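# Place necklace in the jewelry box's long compartment

## Task

Get the whole necklace inside the long compartment of the jewelry box so that it stays there by itself, not held by the robot, then open the gripper and move the arm away.

## Robot and tools

Robot: two arms, left_arm and right_arm, each a six-joint arm with a two-finger parallel gripper and a wrist camera. Their bases sit on the table edge: left_arm at (+0.006, +0.360, 0) m, right_arm at (-0.048, -0.283, 0) m, both turned slightly about z (quat_wxyz (+0.998, 0, 0, -0.059) and (+0.998, 0, 0, -0.062)). The names are labels only; they do not mean left or right in a picture.

Scene frame: origin on the tabletop midway between the arms, +x out across the table, +z up, left_arm on the +y side. Every result prints each gripper's end_effector_position (metres) and end_effector_quat_wxyz in this frame. That point lies between the finger pads, roughly 1 cm short of the tips; the fingers point along the gripper's +z and close along its y. Printed positions can be somewhat wrong, more so when the arm is stretched far.

execute_actions takes "actions", a list with zero or one entry, plus optional "pictures" (boolean; images come by default). An empty list just reports the state. An entry with only "steps" (1 to 300) is a wait that sends nothing new; the count runs from the previous result and includes your reply time. An entry with "rows" (1 to 15 rows) and optional "steps" (1 to 15, default 15; each step is 1/30 s) is a motion. Each row drives one step; if rows run out, the last row repeats. A refused call moves nothing.

Each row is a single list of 14 numbers, each between -1 and 1, covering both arms even if one is idle: left_arm waist, shoulder, elbow, wrist pitch, wrist yaw, wrist roll, gripper opening, then the same seven for right_arm. The six joint values are offsets, not poses: they are measured from the joint angles in the latest result that reports them (or, before any such result in the scene and for later calls within one reply, from where the arm is when the action begins), never from the prior row. They are scaled so that 1.0 equals 1.264 rad waist, 1.32 shoulder, 1.276 elbow, 1.83 wrist pitch, 1.686 wrist yaw, 2.022 wrist roll. Joint ranges (rad): waist -2.880..2.880, shoulder 0.000..3.142, elbow 0.000..3.019, wrist pitch -1.693..1.571, wrist yaw -1.571..1.571, wrist roll -2.094..2.094. Asking for more than 0.019 rad beyond a range end gets the call refused; true ends may differ by up to 0.019 rad, and an over-request is clipped there with a "joint sent to its limit" note (possibly about a still-running earlier action). The opening value is absolute: +1 fully open, -1 closed.

Motion limits: each joint's target stays within a lead of its measured angle (waist 0.264, shoulder 0.32, elbow 0.276, wrist pitch 0.33, wrist yaw 0.186, wrist roll 0.522 rad), and all targets are scaled back if they would place the gripper over 70 mm from where it is, so big moves need several actions. Between calls the arms keep heading for the last row sent until all nearly stop or a step is HELD. Sending zeros is not a pause: it pulls joints back to the reference angles. Arms can sag under zero offsets; to hold a posture, command offsets back to the desired angles in the first call of a reply and zeros afterwards, extending the aim where a joint lags.

Result lines: the state line per arm; Joint positions and Joint velocities per arm (six joints in rad and rad/s, then finger-pad gap in m, 0.094 when open); grip_measured, the measured opening on the command scale (each gripper may read off by about 1 mm); joint torques (offset, scaled and noisy; nonzero even unloaded); "joint command not followed" when a clearance check altered or blocked targets; HELD on steps where the row was partly or wholly not sent; MOTOR HOT from 85 °C, and an OVER-TEMPERATURE FAULT at 100 °C when that arm drops and stops holding until it cools.

Gripping: away from ±1 the fingers go to the opening you write as read by grip_measured. To hold something, command about 0.03 below grip_measured for a firm hold, less for a lighter one. Pad force is capped near 50 to 62 N, lower on very thin parts, with a brief spike at first contact. Held items may be tugged occasionally and loose ones nudged.

zoom_image: "camera" (cam_head_left, cam_head_right, cam_high, cam_left_wrist, cam_right_wrist, all 504x504) and "region" [x0, y0, x1, y1] in pixels from the top-left, no more than 504 by 504; returns a closer look at that camera's latest image. Calibration (pinhole plus radial, OpenCV style, with world-to-camera transforms) is given per camera; wrist camera poses follow the arm joints, and all cameras may be off by a few degrees and millimetres.

read_manual (optional "section", only "licences") returns licence text and moves nothing. finished_scene with "scene" set to the current scene number ends and grades it, irreversibly; the necklace must already rest fully in the long compartment on its own with the gripper opened and withdrawn. Replying without any tool call ends everything.

Avoid: dropping or knocking anything off the table, letting the arms collide or press on each other, hard pushes, slams and slips, and long heavy holds that heat motors.

Each tool is called after "Request:" as name(argument=value, ...) on one line, values as JSON.

## Session

Request:
execute_actions(actions=[])

Scene clock: 0.00 s of 4800.00 s.
left_arm: end_effector_position=(+0.2386, +0.4834, +0.1133) grip_measured=+1.000 end_effector_quat_wxyz=(-0.249, +0.770, -0.584, -0.065) | right_arm: end_effector_position=(+0.2591, -0.7174, +0.3110) grip_measured=+1.000 end_effector_quat_wxyz=(+0.013, +0.649, +0.752, -0.116)
Joint positions: left_arm=[ 0.341  0.843  0.508 -0.916 -0.417 -1.554  0.094] | right_arm=[-0.758  1.694  1.836 -1.646  0.225  0.533  0.094]
Joint velocities: left_arm=[-0.005 -0.005 -0.007  0.002 -0.037 -0.081  0.   ] | right_arm=[-0.024  0.005  0.012  0.007 -0.022 -0.066  0.   ]
Joint torques (N m, as the arm reports them, + toward a larger angle): no reading
Motor temperatures (°C, as the motors report them): left_arm=[23 23 20 21 21 21] | right_arm=[21 24 21 22 23 23]

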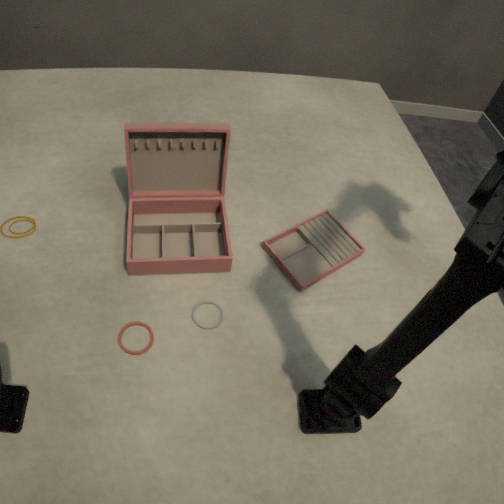

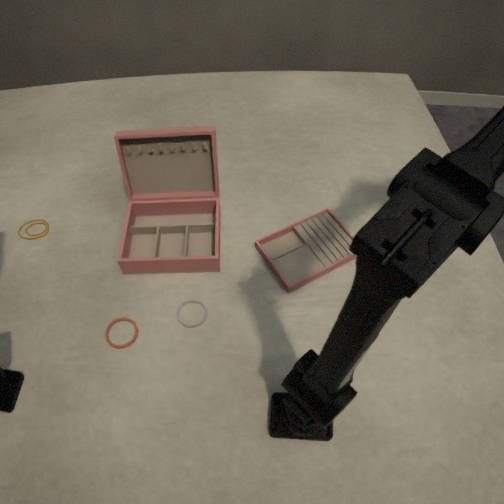

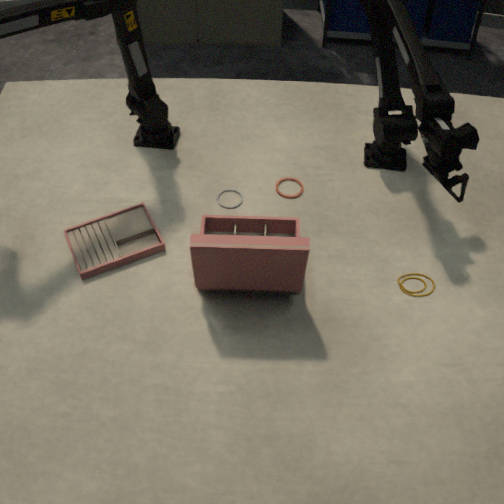

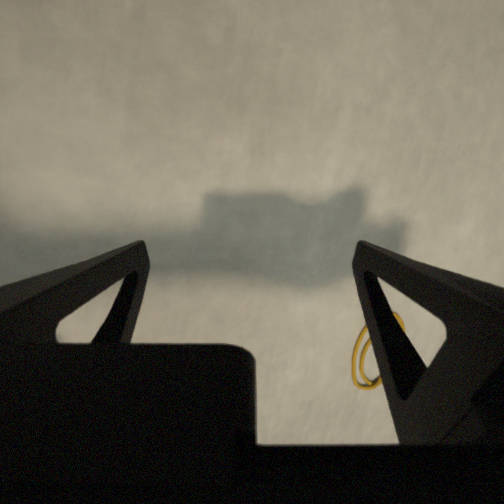

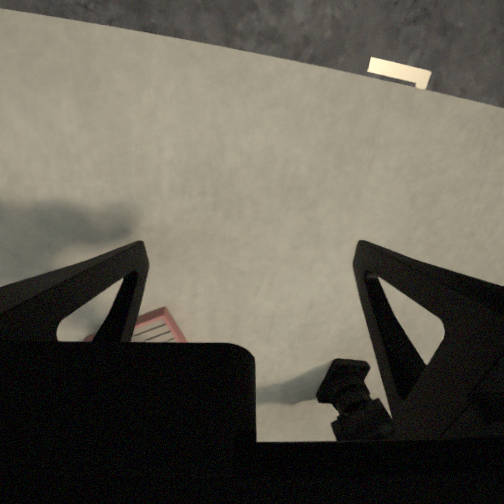

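Request:
zoom_image(camera="cam_high", region=[380, 255, 460, 315])

Request:
zoom_image(camera="cam_head_left", region=[110, 120, 250, 290])

Region (380, 255, 460, 315) of cam_high's 504x504 image, scaled by 6.300, with more detail than that image has; it fills the top 378 rows of this view, and the rest is white.

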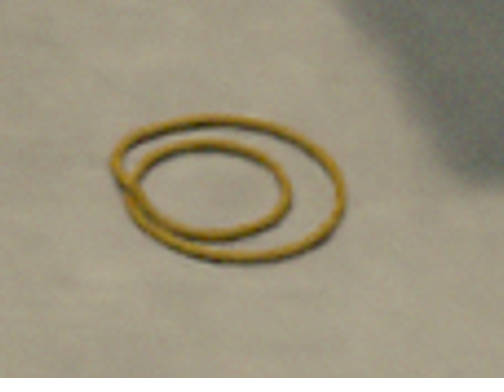

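Region (110, 120, 250, 290) of cam_head_left's 504x504 image, scaled by 2.965, with more detail than that image has; it fills the left 415 columns of this view, and the rest is white.

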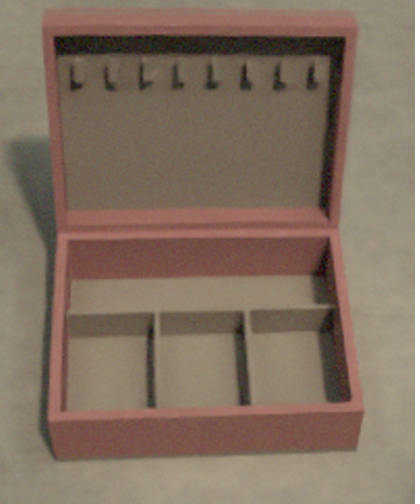

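Request:
execute_actions(actions=[{"rows": [[-0.02,0.07,0.07,-0.015,0.03,0.1,1,0,0,0,0,0,0,1],[-0.04,0.14,0.14,-0.03,0.06,0.2,1,0,0,0,0,0,0,1],[-0.06,0.22,0.21,-0.045,0.08,0.33,1,0,0,0,0,0,0,1],[-0.08,0.29,0.28,-0.06,0.11,0.45,1,0,0,0,0,0,0,1],[-0.1,0.37,0.35,-0.077,0.14,0.56,1,0,0,0,0,0,0,1],[-0.12,0.44,0.42,-0.092,0.165,0.67,1,0,0,0,0,0,0,1],[-0.14,0.51,0.49,-0.107,0.19,0.78,1,0,0,0,0,0,0,1],[-0.16,0.585,0.56,-0.122,0.22,0.89,1,0,0,0,0,0,0,1],[-0.1764,0.6585,0.6276,-0.1374,0.2473,1.0,1,0,0,0,0,0,0,1]], "steps": 15}], pictures=false)

Request:
execute_actions(actions=[{"steps": 30}], pictures=false)

Scene clock: 120.50 s of 4800.00 s.
left_arm: end_effector_position=(+0.4721, +0.3609, +0.0797) grip_measured=+1.000 end_effector_quat_wxyz=(-0.017, -0.263, +0.965, +0.006) | right_arm: end_effector_position=(+0.2591, -0.7174, +0.3110) grip_measured=+1.000 end_effector_quat_wxyz=(+0.013, +0.649, +0.752, -0.116)
Joint positions: left_arm=[ 0.121  1.69   1.22  -1.137 -0.003 -0.53   0.094] | right_arm=[-0.758  1.694  1.836 -1.646  0.225  0.533  0.094]
Joint velocities: left_arm=[-0.21   1.226  1.302  0.002  0.051  2.821  0.   ] | right_arm=[-0.005 -0.005  0.002  0.002 -0.051 -0.022  0.   ]
Joint torques (N m, as the arm reports them, + toward a larger angle): left_arm=[  0.2  -14.71   7.34  -1.03  -0.06   0.11] | right_arm=[ -0.41 -14.5    8.43   0.8    0.13  -0.11]
Motor temperatures (°C, as the motors report them): left_arm=[23 23 28 21 21 21] | right_arm=[21 26 27 22 24 23]
Steps of this call (steps 1 to 90: nothing new was sent; then 117.00 s passed at rest; steps 91 to 105: all 15 steps of this action). Readings (joint positions):
91: left_arm=[0.341 0.848 0.511 -0.920 -0.397 -1.527] | right_arm=[-0.758 1.694 1.836 -1.646 0.225 0.533]
92: left_arm=[0.336 0.869 0.527 -0.934 -0.358 -1.466] | right_arm=[-0.758 1.694 1.836 -1.646 0.225 0.533]
94: left_arm=[0.310 0.967 0.598 -0.969 -0.294 -1.324] | right_arm=[-0.758 1.694 1.836 -1.646 0.225 0.533]
98: left_arm=[0.232 1.245 0.818 -1.044 -0.131 -1.061] | right_arm=[-0.758 1.694 1.836 -1.646 0.225 0.533]
105: the state above

Scene clock: 121.50 s of 4800.00 s.
left_arm: end_effector_position=(+0.4901, +0.3566, +0.0791) grip_measured=+1.000 end_effector_quat_wxyz=(-0.019, +0.229, +0.973, -0.004) | right_arm: end_effector_position=(+0.2591, -0.7174, +0.3110) grip_measured=+1.000 end_effector_quat_wxyz=(+0.013, +0.649, +0.752, -0.116)
Joint positions: left_arm=[ 0.112  1.735  1.279 -1.154 -0.001  0.455  0.094] | right_arm=[-0.758  1.694  1.836 -1.646  0.225  0.533  0.094]
Joint velocities: left_arm=[-0.005  0.005 -0.012 -0.007 -0.022 -0.007  0.   ] | right_arm=[ 0.005 -0.015  0.007 -0.007 -0.051 -0.022  0.   ]
Joint torques (N m, as the arm reports them, + toward a larger angle): left_arm=[  0.02 -13.75   8.81  -0.24   0.04   0.19] | right_arm=[ -0.28 -14.53   8.41   0.83   0.14  -0.12]
Motor temperatures (°C, as the motors report them): left_arm=[23 23 27 21 21 21] | right_arm=[21 26 27 22 24 23]
Steps of this call (steps 1 to 30: the robot went on to your last target). Readings (joint positions):
1: left_arm=[0.115 1.723 1.256 -1.137 -0.001 -0.432] | right_arm=[-0.758 1.694 1.836 -1.646 0.225 0.533]
2: left_arm=[0.112 1.741 1.275 -1.137 -0.001 -0.334] | right_arm=[-0.758 1.694 1.836 -1.646 0.225 0.533]
4: left_arm=[0.111 1.746 1.279 -1.142 -0.001 -0.139] | right_arm=[-0.758 1.694 1.836 -1.646 0.225 0.533]
8: left_arm=[0.112 1.739 1.279 -1.153 -0.001 0.200] | right_arm=[-0.758 1.694 1.836 -1.646 0.225 0.533]
30: the state above

Request:
execute_actions(actions=[{"rows": [[0,-0.01,0.015,-0.004,0,0.08,1,0,0,0,0,0,0,1],[0,-0.02,0.03,-0.008,0,0.16,1,0,0,0,0,0,0,1],[0,-0.03,0.04,-0.011,0,0.25,1,0,0,0,0,0,0,1],[0,-0.035,0.047,-0.011,0,0.35,1,0,0,0,0,0,0,1],[0,-0.035,0.047,-0.011,0,0.45,1,0,0,0,0,0,0,1],[0,-0.035,0.047,-0.011,0,0.555,1,0,0,0,0,0,0,1]], "steps": 15}], pictures=false)

Request:
execute_actions(actions=[{"steps": 12}])

Scene clock: 130.10 s of 4800.00 s.
left_arm: end_effector_position=(+0.4955, +0.3565, +0.0972) grip_measured=+1.000 end_effector_quat_wxyz=(-0.002, +0.671, +0.741, -0.001) | right_arm: end_effector_position=(+0.2591, -0.7174, +0.3110) grip_measured=+1.000 end_effector_quat_wxyz=(+0.013, +0.649, +0.752, -0.116)
Joint positions: left_arm=[ 0.112  1.707  1.293 -1.161 -0.001  1.465  0.094] | right_arm=[-0.758  1.694  1.836 -1.646  0.225  0.533  0.094]
Joint velocities: left_arm=[-0.015 -0.015 -0.007 -0.002 -0.066  0.696  0.   ] | right_arm=[-0.015  0.005 -0.002  0.002  0.037  0.007  0.   ]
Joint torques (N m, as the arm reports them, + toward a larger angle): left_arm=[ -0.31 -12.56  10.13  -0.2    0.04   0.22] | right_arm=[ -0.3  -14.47   8.42   0.79   0.14  -0.11]
Motor temperatures (°C, as the motors report them): left_arm=[23 24 27 21 21 21] | right_arm=[21 26 27 22 24 23]
Steps of this call (steps 1 to 15: the robot went on to your last target; steps 16 to 90: nothing new was sent; then 5.10 s passed at rest; steps 91 to 105: all 15 steps of this action). Readings (joint positions):
91: left_arm=[0.112 1.735 1.279 -1.154 -0.001 0.478] | right_arm=[-0.758 1.694 1.836 -1.646 0.225 0.533]
92: left_arm=[0.112 1.735 1.279 -1.154 -0.001 0.527] | right_arm=[-0.758 1.694 1.836 -1.646 0.225 0.533]
94: left_arm=[0.112 1.733 1.279 -1.157 -0.001 0.694] | right_arm=[-0.758 1.694 1.836 -1.646 0.225 0.533]
98: left_arm=[0.112 1.721 1.285 -1.161 -0.001 1.083] | right_arm=[-0.758 1.694 1.836 -1.646 0.225 0.533]
105: the state above

Scene clock: 130.50 s of 4800.00 s.
left_arm: end_effector_position=(+0.4955, +0.3565, +0.0972) grip_measured=+1.000 end_effector_quat_wxyz=(-0.002, +0.705, +0.709, -0.001) | right_arm: end_effector_position=(+0.2591, -0.7174, +0.3110) grip_measured=+1.000 end_effector_quat_wxyz=(+0.013, +0.649, +0.752, -0.116)
Joint positions: left_arm=[ 0.112  1.707  1.293 -1.161 -0.001  1.559  0.094] | right_arm=[-0.758  1.694  1.836 -1.646  0.225  0.533  0.094]
Joint velocities: left_arm=[-0.005 -0.024 -0.017 -0.012  0.11   0.051  0.   ] | right_arm=[-0.005 -0.015 -0.007  0.002  0.037 -0.125  0.   ]
Joint torques (N m, as the arm reports them, + toward a larger angle): left_arm=[ -0.48 -13.03  10.04  -0.25   0.05   0.18] | right_arm=[ -0.27 -14.43   8.41   0.78   0.14  -0.11]
Motor temperatures (°C, as the motors report them): left_arm=[23 24 27 21 21 21] | right_arm=[21 26 27 22 24 23]
Steps of this call (steps 1 to 12: the robot went on to your last target). Readings (joint positions):
1: left_arm=[0.112 1.707 1.293 -1.161 -0.001 1.485] | right_arm=[-0.758 1.694 1.836 -1.646 0.225 0.533]
2: left_arm=[0.112 1.707 1.293 -1.161 -0.001 1.501] | right_arm=[-0.758 1.694 1.836 -1.646 0.225 0.533]
4: left_arm=[0.112 1.707 1.293 -1.161 -0.001 1.525] | right_arm=[-0.758 1.694 1.836 -1.646 0.225 0.533]
8: left_arm=[0.112 1.707 1.293 -1.161 -0.001 1.549] | right_arm=[-0.758 1.694 1.836 -1.646 0.225 0.533]
12: the state above
camera_calibration (this result's frames):
cam_left_wrist: T_world_to_cam=[[-0.999864, -0.00492895, 0.0157337, 0.49093], [0.0052091, 0.810955, 0.585085, -0.343813], [-0.0156432, 0.585087, -0.810819, 0.000778887], [0, 0, 0, 1]] pos_world=[0.492666, 0.280781, 0.194067]

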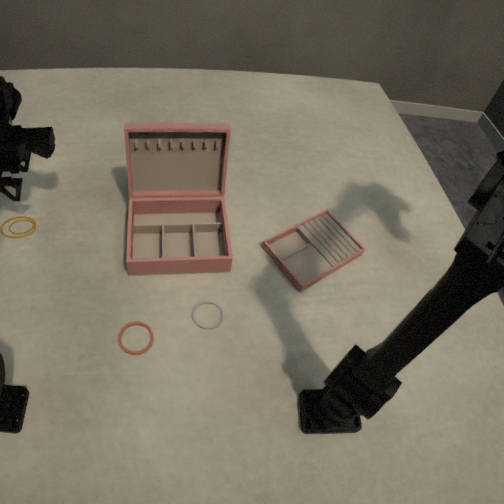

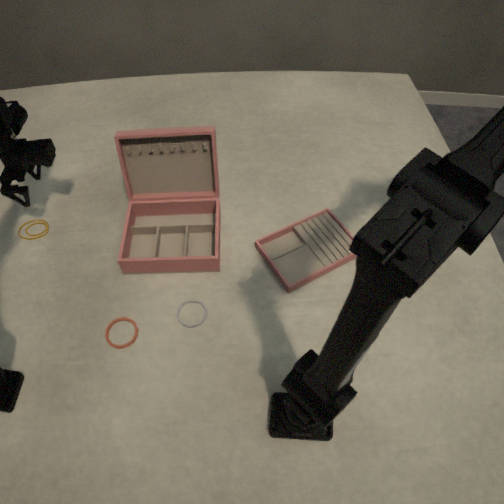

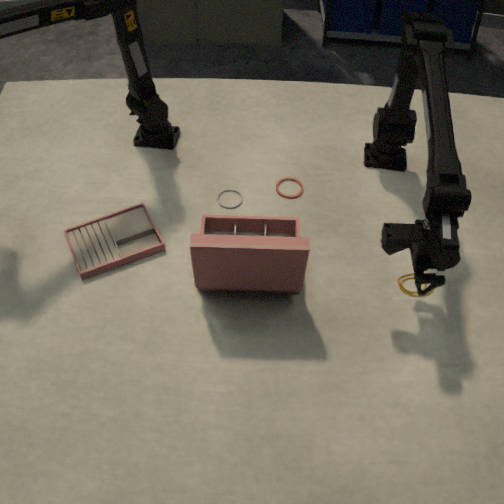

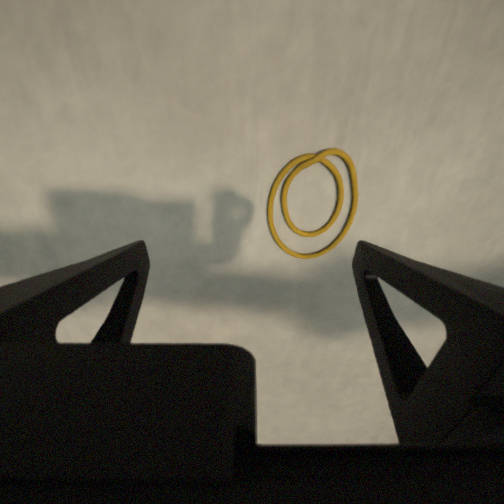

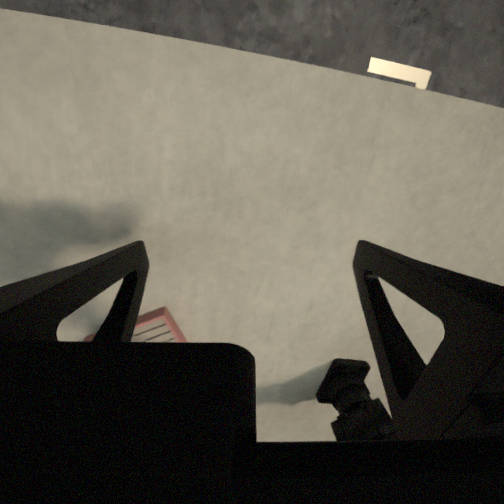

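Request:
execute_actions(actions=[{"rows": [[0.003,0,-0.009,0.01,0,0.002,0.9,0,0,0,0,0,0,1],[0.006,0,-0.018,0.02,0,0.004,0.75,0,0,0,0,0,0,1],[0.009,0.001,-0.027,0.03,0,0.006,0.6,0,0,0,0,0,0,1],[0.012,0.002,-0.036,0.04,0,0.008,0.45,0,0,0,0,0,0,1],[0.015,0.002,-0.045,0.05,0,0.01,0.3,0,0,0,0,0,0,1],[0.018,0.003,-0.054,0.06,0,0.012,0.15,0,0,0,0,0,0,1],[0.021,0.003,-0.063,0.07,0,0.014,0,0,0,0,0,0,0,1],[0.024,0.004,-0.072,0.08,0,0.015,-0.15,0,0,0,0,0,0,1],[0.027,0.004,-0.081,0.088,0,0.015,-0.3,0,0,0,0,0,0,1],[0.029,0.004,-0.09,0.096,0,0.015,-0.32,0,0,0,0,0,0,1]], "steps": 15}], pictures=false)

Request:
execute_actions(actions=[{"steps": 12}])

Scene clock: 155.03 s of 4800.00 s.
left_arm: end_effector_position=(+0.4835, +0.3736, +0.0568) grip_measured=-0.317 end_effector_quat_wxyz=(+0.011, +0.699, +0.715, +0.012) | right_arm: end_effector_position=(+0.2591, -0.7174, +0.3110) grip_measured=+1.000 end_effector_quat_wxyz=(+0.013, +0.649, +0.752, -0.116)
Joint positions: left_arm=[ 0.148  1.707  1.174 -1.005 -0.001  1.576  0.032] | right_arm=[-0.758  1.694  1.836 -1.646  0.225  0.533  0.094]
Joint velocities: left_arm=[ 0.005 -0.015 -0.007  0.061 -0.022 -0.051  0.   ] | right_arm=[-0.005 -0.005  0.002  0.002  0.022  0.007  0.   ]
Joint torques (N m, as the arm reports them, + toward a larger angle): left_arm=[ -0.61 -11.33   6.78   1.21   0.05   0.23] | right_arm=[ -0.38 -14.48   8.41   0.84   0.14  -0.12]
Motor temperatures (°C, as the motors report them): left_arm=[23 25 29 21 21 21] | right_arm=[21 26 26 22 24 23]
Steps of this call (steps 1 to 30: the robot went on to your last target; steps 31 to 90: nothing new was sent; then 21.03 s passed at rest; steps 91 to 105: all 15 steps of this action). Readings (joint positions):
91: left_arm=[0.112 1.707 1.292 -1.160 -0.001 1.565] | right_arm=[-0.758 1.694 1.836 -1.646 0.225 0.533]
92: left_arm=[0.112 1.707 1.289 -1.155 -0.001 1.565] | right_arm=[-0.758 1.694 1.836 -1.646 0.225 0.533]
94: left_arm=[0.113 1.707 1.275 -1.130 -0.001 1.565] | right_arm=[-0.758 1.694 1.836 -1.646 0.225 0.533]
98: left_arm=[0.122 1.707 1.225 -1.064 -0.001 1.570] | right_arm=[-0.758 1.694 1.836 -1.646 0.225 0.533]
105: the state above

Scene clock: 155.43 s of 4800.00 s.
left_arm: end_effector_position=(+0.4846, +0.3738, +0.0568) grip_measured=-0.317 end_effector_quat_wxyz=(+0.013, +0.699, +0.715, +0.014) | right_arm: end_effector_position=(+0.2591, -0.7174, +0.3110) grip_measured=+1.000 end_effector_quat_wxyz=(+0.013, +0.649, +0.752, -0.116)
Joint positions: left_arm=[ 0.148  1.707  1.174 -1.    -0.001  1.577  0.032] | right_arm=[-0.758  1.694  1.836 -1.646  0.225  0.533  0.094]
Joint velocities: left_arm=[-0.015 -0.015 -0.012  0.002 -0.081 -0.051  0.002] | right_arm=[ 0.015 -0.005 -0.012 -0.017  0.037 -0.066  0.   ]
Joint torques (N m, as the arm reports them, + toward a larger angle): left_arm=[ -0.32 -10.7    6.79   1.26   0.05   0.19] | right_arm=[ -0.38 -14.56   8.41   0.82   0.14  -0.11]
Motor temperatures (°C, as the motors report them): left_arm=[23 25 29 21 21 21] | right_arm=[21 26 26 22 24 23]
Steps of this call (steps 1 to 12: the robot went on to your last target). Readings (joint positions):
1: left_arm=[0.148 1.707 1.174 -1.003 -0.001 1.576] | right_arm=[-0.758 1.694 1.836 -1.646 0.225 0.533]
2: left_arm=[0.148 1.707 1.174 -1.001 -0.001 1.576] | right_arm=[-0.758 1.694 1.836 -1.646 0.225 0.533]
4: left_arm=[0.148 1.707 1.174 -1.000 -0.001 1.577] | right_arm=[-0.758 1.694 1.836 -1.646 0.225 0.533]
8: left_arm=[0.148 1.707 1.174 -1.000 -0.001 1.577] | right_arm=[-0.758 1.694 1.836 -1.646 0.225 0.533]
12: the state above
camera_calibration (this result's frames):
cam_left_wrist: T_world_to_cam=[[-0.999424, -0.022466, -0.0254412, 0.489506], [-0.0331091, 0.81025, 0.585148, -0.315258], [0.00746778, 0.585654, -0.810527, -0.0536666], [0, 0, 0, 1]] pos_world=[0.479187, 0.297865, 0.153428]

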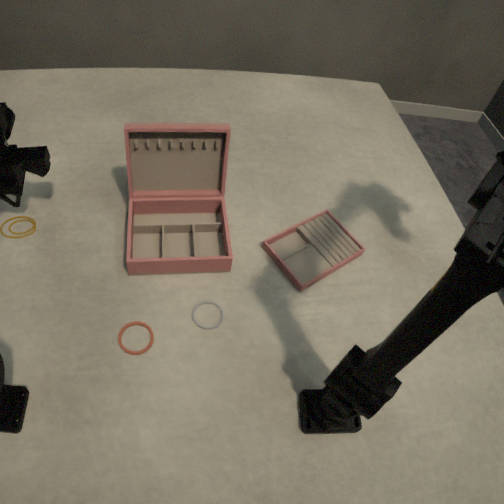

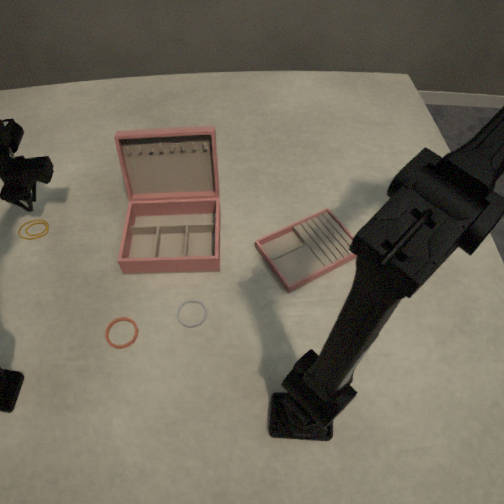

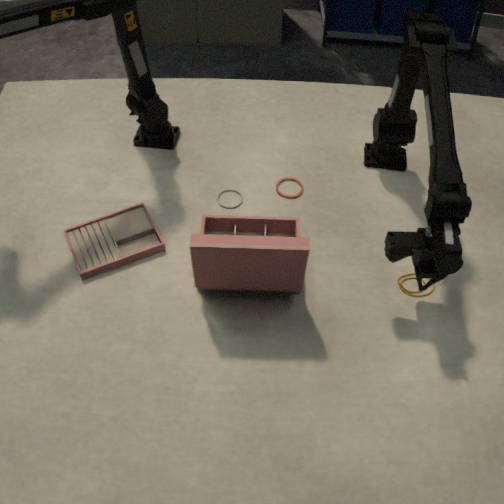

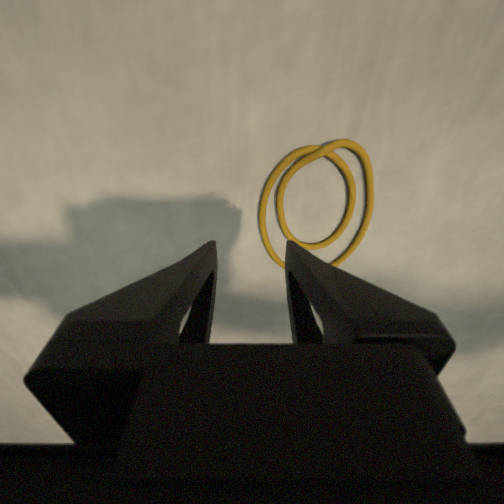

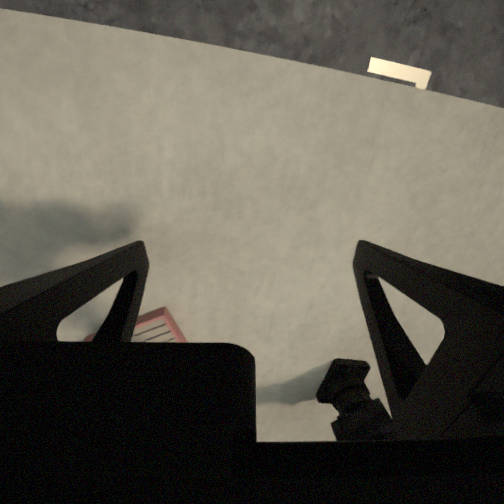

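Request:
execute_actions(actions=[{"rows": [[0,0.005,-0.003,0.008,0,0,-0.32,0,0,0,0,0,0,1],[0,0.009,-0.006,0.011,0,0,-0.32,0,0,0,0,0,0,1],[0,0.013,-0.009,0.014,0,0,-0.32,0,0,0,0,0,0,1],[0,0.017,-0.012,0.017,0,0,-0.32,0,0,0,0,0,0,1],[0,0.021,-0.015,0.02,0,0,-0.32,0,0,0,0,0,0,1],[0,0.025,-0.018,0.024,0,0,-0.32,0,0,0,0,0,0,1],[0,0.029,-0.022,0.028,0,0,-0.32,0,0,0,0,0,0,1],[0,0.033,-0.025,0.032,0,0,-0.32,0,0,0,0,0,0,1]], "steps": 15}], pictures=false)

Request:
execute_actions(actions=[{"steps": 10}])

Scene clock: 167.60 s of 4800.00 s.
left_arm: end_effector_position=(+0.4790, +0.3736, +0.0361) grip_measured=-0.317 end_effector_quat_wxyz=(+0.008, +0.699, +0.715, +0.010) | right_arm: end_effector_position=(+0.2591, -0.7174, +0.3110) grip_measured=+1.000 end_effector_quat_wxyz=(+0.013, +0.649, +0.752, -0.116)
Joint positions: left_arm=[ 0.148  1.73   1.142 -0.958 -0.001  1.578  0.032] | right_arm=[-0.758  1.694  1.836 -1.646  0.225  0.533  0.094]
Joint velocities: left_arm=[-0.024  0.024 -0.022  0.012  0.037  0.007 -0.   ] | right_arm=[-0.015  0.005 -0.002 -0.002 -0.007  0.051  0.   ]
Joint torques (N m, as the arm reports them, + toward a larger angle): left_arm=[ -0.44 -11.17   6.49   1.22   0.04   0.08] | right_arm=[ -0.28 -14.52   8.38   0.81   0.14  -0.11]
Motor temperatures (°C, as the motors report them): left_arm=[23 25 27 21 21 21] | right_arm=[21 26 26 22 24 23]
Steps of this call (steps 1 to 15: the robot went on to your last target; steps 16 to 90: nothing new was sent; then 8.67 s passed at rest; steps 91 to 105: all 15 steps of this action). Readings (joint positions):
91: left_arm=[0.148 1.707 1.174 -1.000 -0.001 1.578] | right_arm=[-0.758 1.694 1.836 -1.646 0.225 0.533]
92: left_arm=[0.148 1.707 1.173 -0.999 -0.001 1.578] | right_arm=[-0.758 1.694 1.836 -1.646 0.225 0.533]
94: left_arm=[0.148 1.707 1.170 -0.992 -0.001 1.578] | right_arm=[-0.758 1.694 1.836 -1.646 0.225 0.533]
98: left_arm=[0.148 1.709 1.154 -0.970 -0.001 1.578] | right_arm=[-0.758 1.694 1.836 -1.646 0.225 0.533]
105: the state above

Scene clock: 167.93 s of 4800.00 s.
left_arm: end_effector_position=(+0.4790, +0.3736, +0.0356) grip_measured=-0.317 end_effector_quat_wxyz=(+0.008, +0.699, +0.715, +0.010) | right_arm: end_effector_position=(+0.2591, -0.7174, +0.3110) grip_measured=+1.000 end_effector_quat_wxyz=(+0.013, +0.649, +0.752, -0.116)
Joint positions: left_arm=[ 0.148  1.731  1.142 -0.956 -0.001  1.578  0.032] | right_arm=[-0.758  1.694  1.836 -1.646  0.225  0.533  0.094]
Joint velocities: left_arm=[-0.015 -0.005 -0.032 -0.012 -0.051 -0.022  0.001] | right_arm=[-0.005 -0.015 -0.022 -0.012 -0.037  0.007  0.   ]
Joint torques (N m, as the arm reports them, + toward a larger angle): left_arm=[ -0.44 -10.27   6.54   1.2    0.05   0.09] | right_arm=[ -0.26 -14.5    8.41   0.8    0.14  -0.12]
Motor temperatures (°C, as the motors report them): left_arm=[23 25 27 21 21 21] | right_arm=[21 26 26 22 24 23]
Steps of this call (steps 1 to 10: the robot went on to your last target). Readings (joint positions):
1: left_arm=[0.148 1.731 1.142 -0.958 -0.001 1.578] | right_arm=[-0.758 1.694 1.836 -1.646 0.225 0.533]
2: left_arm=[0.148 1.731 1.142 -0.958 -0.001 1.578] | right_arm=[-0.758 1.694 1.836 -1.646 0.225 0.533]
4: left_arm=[0.148 1.731 1.142 -0.956 -0.001 1.578] | right_arm=[-0.758 1.694 1.836 -1.646 0.225 0.533]
8: left_arm=[0.148 1.731 1.142 -0.956 -0.001 1.578] | right_arm=[-0.758 1.694 1.836 -1.646 0.225 0.533]
10: the state above
camera_calibration (this result's frames):
cam_left_wrist: T_world_to_cam=[[-0.999668, -0.0220916, -0.0132362, 0.48288], [-0.0256591, 0.810464, 0.585226, -0.306564], [-0.00220116, 0.585372, -0.810762, -0.0659547], [0, 0, 0, 1]] pos_world=[0.474709, 0.297735, 0.132327]

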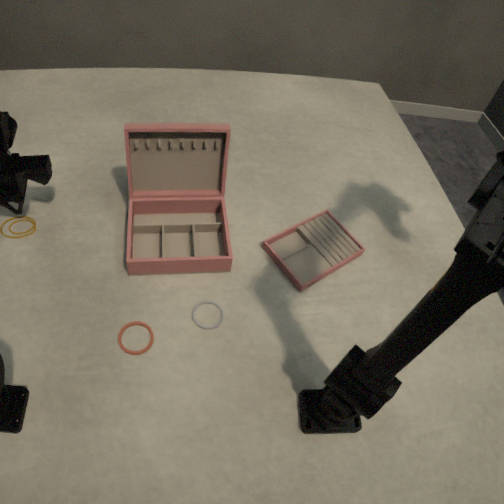

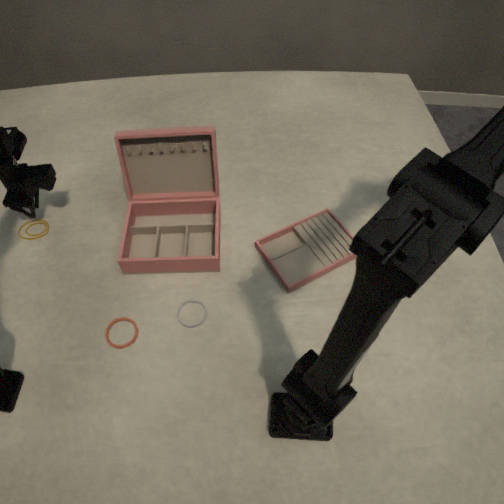

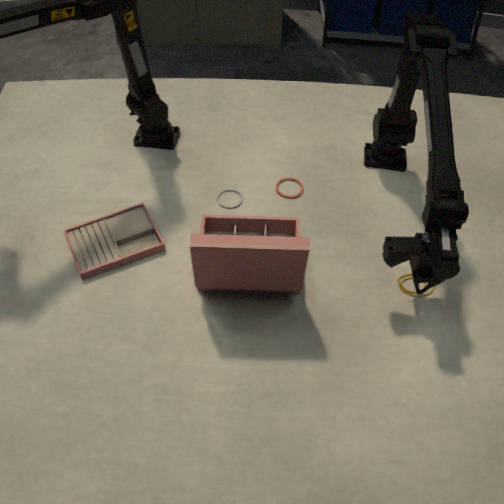

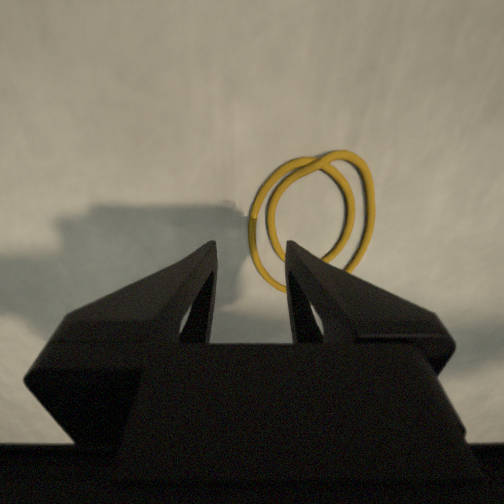

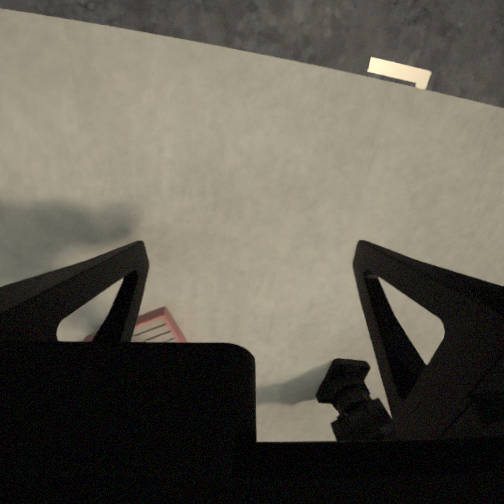

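Request:
execute_actions(actions=[{"rows": [[0,0.015,0.002,0,0,0,-0.32,0,0,0,0,0,0,1],[0,0.02,0.002,0,0,0,-0.32,0,0,0,0,0,0,1],[0,0.025,0.002,0,0,0,-0.32,0,0,0,0,0,0,1],[0,0.03,0.002,0,0,0,-0.32,0,0,0,0,0,0,1],[0,0.035,0.002,0,0,0,-0.32,0,0,0,0,0,0,1],[0,0.042,0.002,0,0,0,-0.32,0,0,0,0,0,0,1]], "steps": 15}], pictures=false)

Request:
execute_actions(actions=[{"steps": 8}])

Scene clock: 178.87 s of 4800.00 s.
left_arm: end_effector_position=(+0.4751, +0.3735, +0.0188) grip_measured=-0.317 end_effector_quat_wxyz=(-0.004, +0.699, +0.715, -0.004) | right_arm: end_effector_position=(+0.2591, -0.7174, +0.3110) grip_measured=+1.000 end_effector_quat_wxyz=(+0.013, +0.649, +0.752, -0.116)
Joint positions: left_arm=[ 0.148  1.768  1.142 -0.956 -0.001  1.578  0.032] | right_arm=[-0.758  1.694  1.836 -1.646  0.225  0.533  0.094]
Joint velocities: left_arm=[-0.024 -0.005 -0.007 -0.002 -0.037 -0.037 -0.   ] | right_arm=[ 0.005 -0.005  0.007 -0.002 -0.007  0.007  0.   ]
Joint torques (N m, as the arm reports them, + toward a larger angle): left_arm=[ -0.43 -10.68   6.34   0.38   0.05   0.09] | right_arm=[ -0.26 -14.45   8.42   0.81   0.14  -0.11]
Motor temperatures (°C, as the motors report them): left_arm=[23 25 26 21 21 21] | right_arm=[21 26 27 22 24 23]
Steps of this call (steps 1 to 15: the robot went on to your last target; steps 16 to 90: nothing new was sent; then 7.43 s passed at rest; steps 91 to 105: all 15 steps of this action). Readings (joint positions):
91: left_arm=[0.148 1.731 1.142 -0.956 -0.001 1.578] | right_arm=[-0.758 1.694 1.836 -1.646 0.225 0.533]
92: left_arm=[0.148 1.731 1.142 -0.956 -0.001 1.578] | right_arm=[-0.758 1.694 1.836 -1.646 0.225 0.533]
94: left_arm=[0.148 1.732 1.142 -0.956 -0.001 1.578] | right_arm=[-0.758 1.694 1.836 -1.646 0.225 0.533]
98: left_arm=[0.148 1.747 1.142 -0.956 -0.001 1.578] | right_arm=[-0.758 1.694 1.836 -1.646 0.225 0.533]
105: the state above

Scene clock: 179.13 s of 4800.00 s.
left_arm: end_effector_position=(+0.4751, +0.3735, +0.0188) grip_measured=-0.317 end_effector_quat_wxyz=(-0.004, +0.699, +0.715, -0.004) | right_arm: end_effector_position=(+0.2591, -0.7174, +0.3110) grip_measured=+1.000 end_effector_quat_wxyz=(+0.013, +0.649, +0.752, -0.116)
Joint positions: left_arm=[ 0.148  1.768  1.142 -0.956 -0.001  1.578  0.032] | right_arm=[-0.758  1.694  1.836 -1.646  0.225  0.533  0.094]
Joint velocities: left_arm=[-0.005 -0.005 -0.012 -0.007 -0.037 -0.007  0.001] | right_arm=[ 0.005 -0.005 -0.022 -0.002 -0.022 -0.051  0.   ]
Joint torques (N m, as the arm reports them, + toward a larger angle): left_arm=[ -0.43 -10.52   6.38   0.39   0.04   0.09] | right_arm=[ -0.32 -14.5    8.39   0.81   0.13  -0.11]
Motor temperatures (°C, as the motors report them): left_arm=[23 25 26 21 21 21] | right_arm=[21 26 27 22 24 23]
Steps of this call (steps 1 to 8: the robot went on to your last target). Readings (joint positions):
1: left_arm=[0.148 1.768 1.142 -0.956 -0.001 1.578] | right_arm=[-0.758 1.694 1.836 -1.646 0.225 0.533]
2: left_arm=[0.148 1.768 1.142 -0.956 -0.001 1.578] | right_arm=[-0.758 1.694 1.836 -1.646 0.225 0.533]
4: left_arm=[0.148 1.768 1.142 -0.956 -0.001 1.578] | right_arm=[-0.758 1.694 1.836 -1.646 0.225 0.533]
8: the state above
camera_calibration (this result's frames):
cam_left_wrist: T_world_to_cam=[[-0.999464, -0.0220856, 0.0241447, 0.477992], [-0.00379396, 0.811107, 0.584885, -0.307365], [-0.0325015, 0.584481, -0.810756, -0.0647847], [0, 0, 0, 1]] pos_world=[0.474465, 0.297728, 0.115707]

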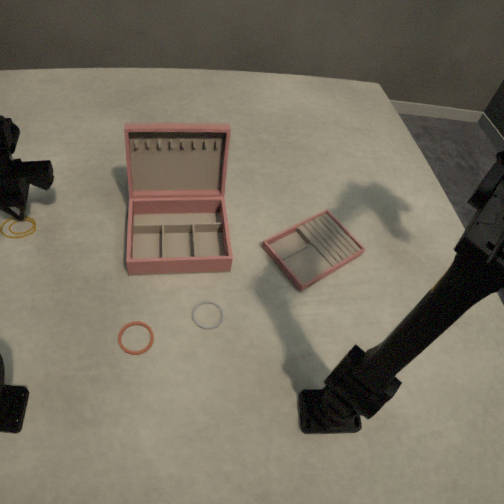

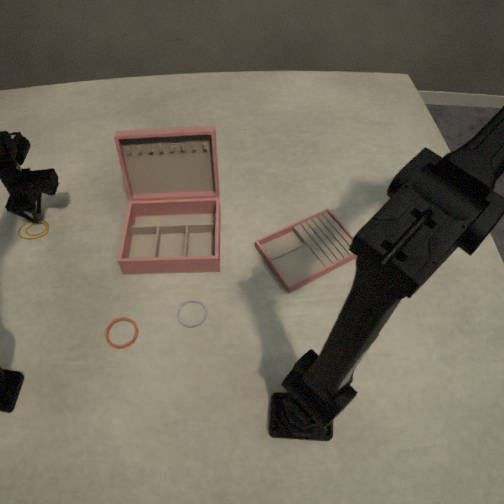

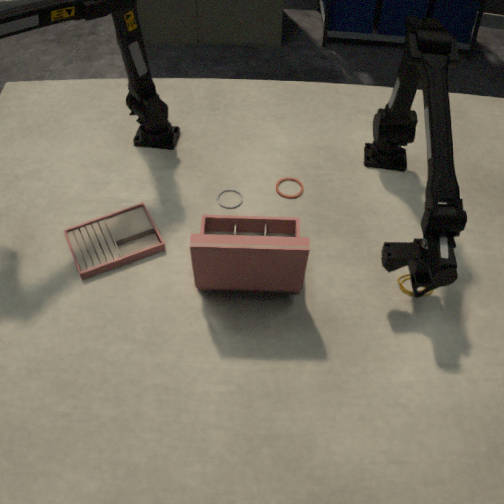

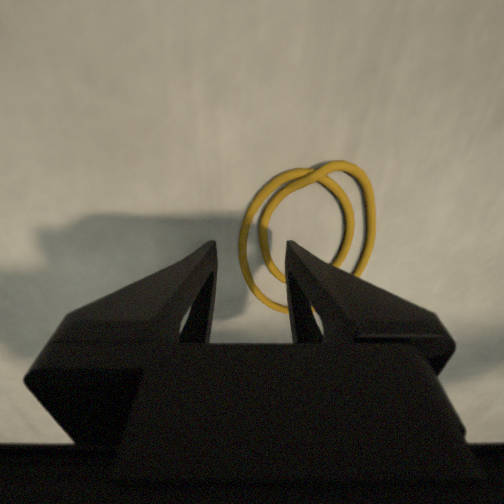

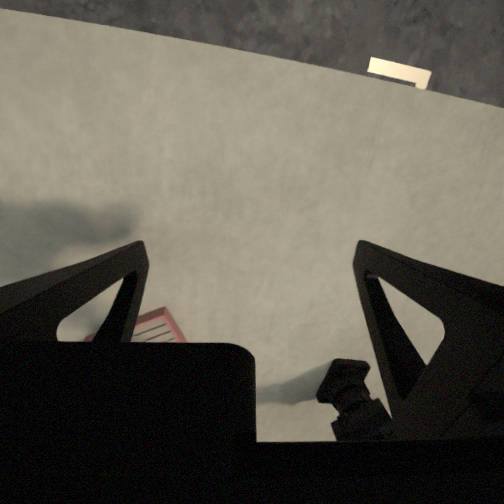

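Request:
execute_actions(actions=[{"rows": [[0,0.014,0.002,0.008,0,0,-0.32,0,0,0,0,0,0,1],[0,0.018,0.002,0.009,0,0,-0.32,0,0,0,0,0,0,1],[0,0.022,0.002,0.011,0,0,-0.32,0,0,0,0,0,0,1],[0,0.026,0.002,0.012,0,0,-0.32,0,0,0,0,0,0,1],[0,0.03,0.002,0.013,0,0,-0.32,0,0,0,0,0,0,1]], "steps": 15}])

Scene clock: 189.23 s of 4800.00 s.
left_arm: end_effector_position=(+0.4755, +0.3735, +0.0116) grip_measured=-0.317 end_effector_quat_wxyz=(-0.007, +0.699, +0.715, -0.006) | right_arm: end_effector_position=(+0.2591, -0.7174, +0.3110) grip_measured=+1.000 end_effector_quat_wxyz=(+0.013, +0.649, +0.752, -0.116)
Joint positions: left_arm=[ 0.148  1.784  1.142 -0.947 -0.001  1.578  0.032] | right_arm=[-0.758  1.694  1.836 -1.646  0.225  0.533  0.094]
Joint velocities: left_arm=[ 0.005 -0.005  0.007  0.002  0.022 -0.007 -0.001] | right_arm=[-0.005  0.005 -0.012 -0.012  0.007 -0.066  0.   ]
Joint torques (N m, as the arm reports them, + toward a larger angle): left_arm=[ -0.45 -10.18   6.21   1.06   0.05   0.09] | right_arm=[ -0.29 -14.41   8.41   0.81   0.13  -0.11]
Motor temperatures (°C, as the motors report them): left_arm=[23 25 26 21 21 21] | right_arm=[21 26 27 22 24 23]
Steps of this call (steps 1 to 15: the robot went on to your last target; steps 16 to 90: nothing new was sent; then 6.60 s passed at rest; steps 91 to 105: all 15 steps of this action). Readings (joint positions):
91: left_arm=[0.148 1.768 1.142 -0.956 -0.001 1.578] | right_arm=[-0.758 1.694 1.836 -1.646 0.225 0.533]
92: left_arm=[0.148 1.768 1.142 -0.956 -0.001 1.578] | right_arm=[-0.758 1.694 1.836 -1.646 0.225 0.533]
94: left_arm=[0.148 1.768 1.142 -0.953 -0.001 1.578] | right_arm=[-0.758 1.694 1.836 -1.646 0.225 0.533]
98: left_arm=[0.148 1.776 1.142 -0.948 -0.001 1.578] | right_arm=[-0.758 1.694 1.836 -1.646 0.225 0.533]
105: the state above
camera_calibration (this result's frames):
cam_left_wrist: T_world_to_cam=[[-0.999275, -0.0220801, 0.0310085, 0.478398], [0.000219952, 0.811225, 0.584734, -0.305109], [-0.0380658, 0.584317, -0.810632, -0.0679151], [0, 0, 0, 1]] pos_world=[0.475533, 0.297759, 0.108519]

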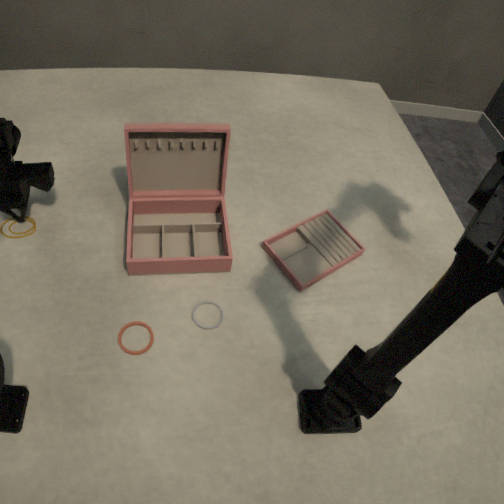

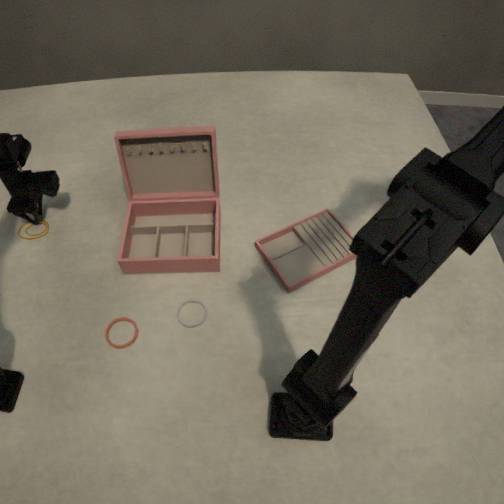

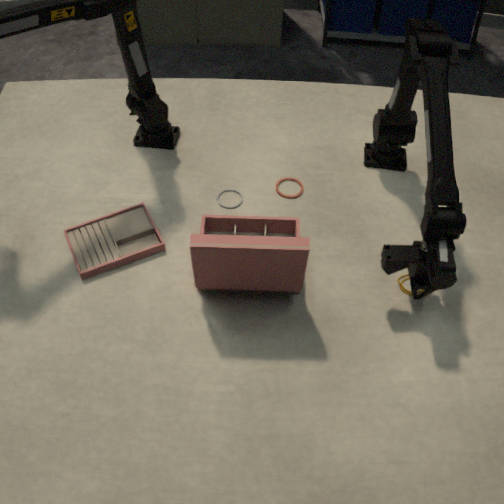

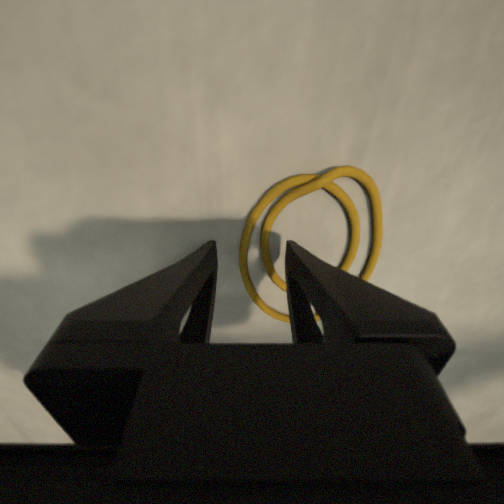

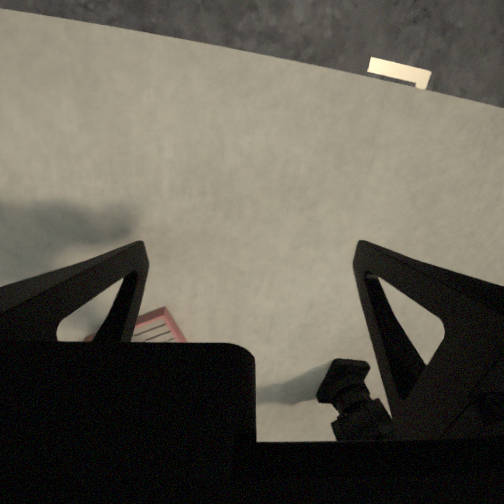

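Request:
execute_actions(actions=[{"rows": [[0,0.016,0.002,0.004,0,0,-0.32,0,0,0,0,0,0,1],[0,0.02,0.002,0.004,0,0,-0.32,0,0,0,0,0,0,1],[0,0.024,0.002,0.004,0,0,-0.32,0,0,0,0,0,0,1],[0,0.027,0.002,0.004,0,0,-0.32,0,0,0,0,0,0,1]], "steps": 15}])

Request:
zoom_image(camera="cam_left_wrist", region=[190, 190, 340, 340])

Scene clock: 194.03 s of 4800.00 s.
left_arm: end_effector_position=(+0.4742, +0.3735, +0.0069) grip_measured=-0.317 end_effector_quat_wxyz=(-0.011, +0.699, +0.715, -0.010) | right_arm: end_effector_position=(+0.2591, -0.7174, +0.3110) grip_measured=+1.000 end_effector_quat_wxyz=(+0.013, +0.649, +0.752, -0.116)
Joint positions: left_arm=[ 0.148  1.795  1.142 -0.947 -0.001  1.578  0.032] | right_arm=[-0.758  1.694  1.836 -1.646  0.225  0.533  0.094]
Joint velocities: left_arm=[-0.005 -0.005  0.007  0.007 -0.007 -0.007 -0.   ] | right_arm=[-0.015  0.015  0.022 -0.002 -0.022 -0.007  0.   ]
Joint torques (N m, as the arm reports them, + toward a larger angle): left_arm=[ -0.44 -10.58   6.19   0.69   0.05   0.09] | right_arm=[ -0.29 -14.52   8.38   0.81   0.14  -0.11]
Motor temperatures (°C, as the motors report them): left_arm=[23 25 26 21 21 21] | right_arm=[21 26 27 22 24 23]
Steps of this call (steps 1 to 15: the robot went on to your last target; steps 16 to 90: nothing new was sent; then 1.30 s passed at rest; steps 91 to 105: all 15 steps of this action). Readings (joint positions):
91: left_arm=[0.148 1.784 1.142 -0.947 -0.001 1.578] | right_arm=[-0.758 1.694 1.836 -1.646 0.225 0.533]
92: left_arm=[0.148 1.784 1.142 -0.947 -0.001 1.578] | right_arm=[-0.758 1.694 1.836 -1.646 0.225 0.533]
94: left_arm=[0.148 1.785 1.142 -0.947 -0.001 1.578] | right_arm=[-0.758 1.694 1.836 -1.646 0.225 0.533]
98: left_arm=[0.148 1.791 1.142 -0.947 -0.001 1.578] | right_arm=[-0.758 1.694 1.836 -1.646 0.225 0.533]
105: the state above
camera_calibration (this result's frames):
cam_left_wrist: T_world_to_cam=[[-0.998887, -0.0220687, 0.0416824, 0.476989], [0.00646149, 0.811409, 0.584444, -0.305312], [-0.0467193, 0.584063, -0.810363, -0.0676159], [0, 0, 0, 1]] pos_world=[0.475272, 0.297751, 0.103762]

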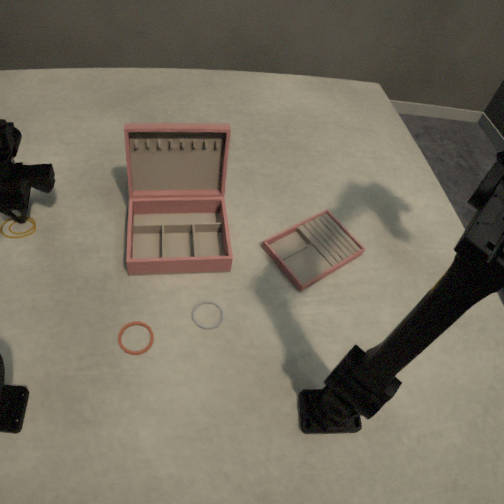

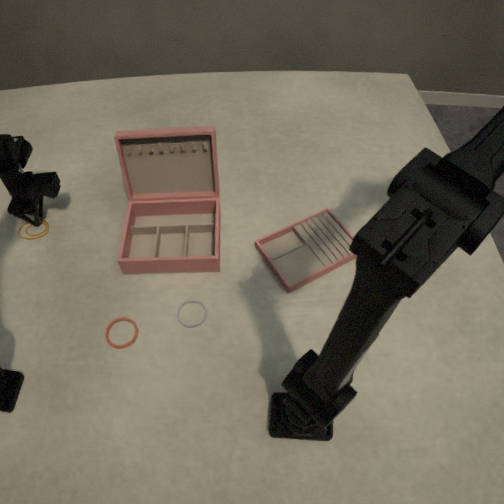

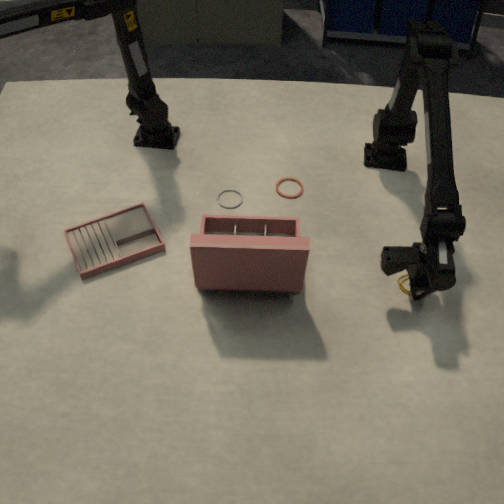

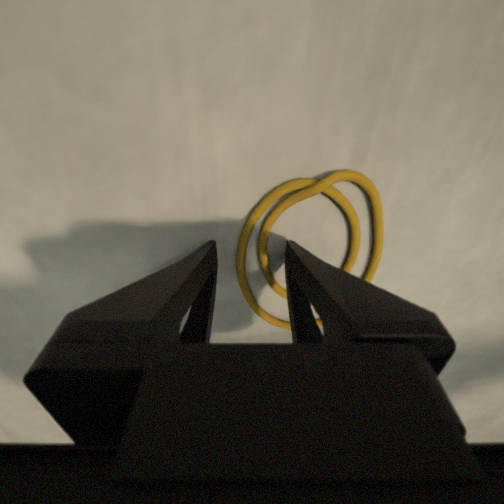

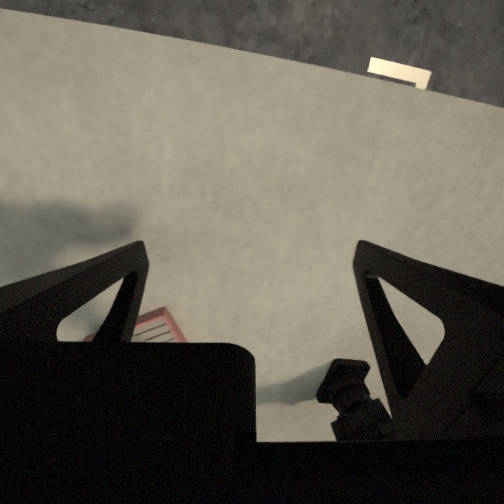

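Region (190, 190, 340, 340) of cam_left_wrist's 504x504 image, scaled by 3.360, with more detail than that image has.

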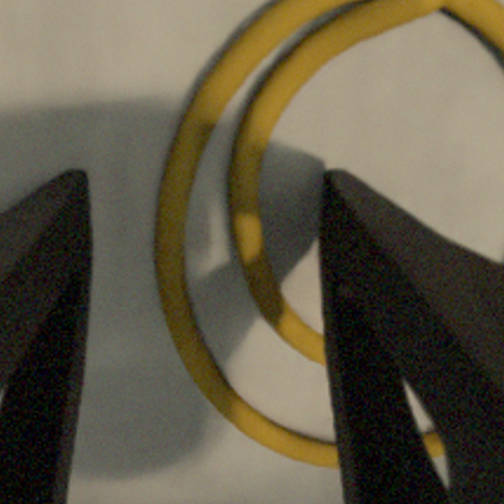

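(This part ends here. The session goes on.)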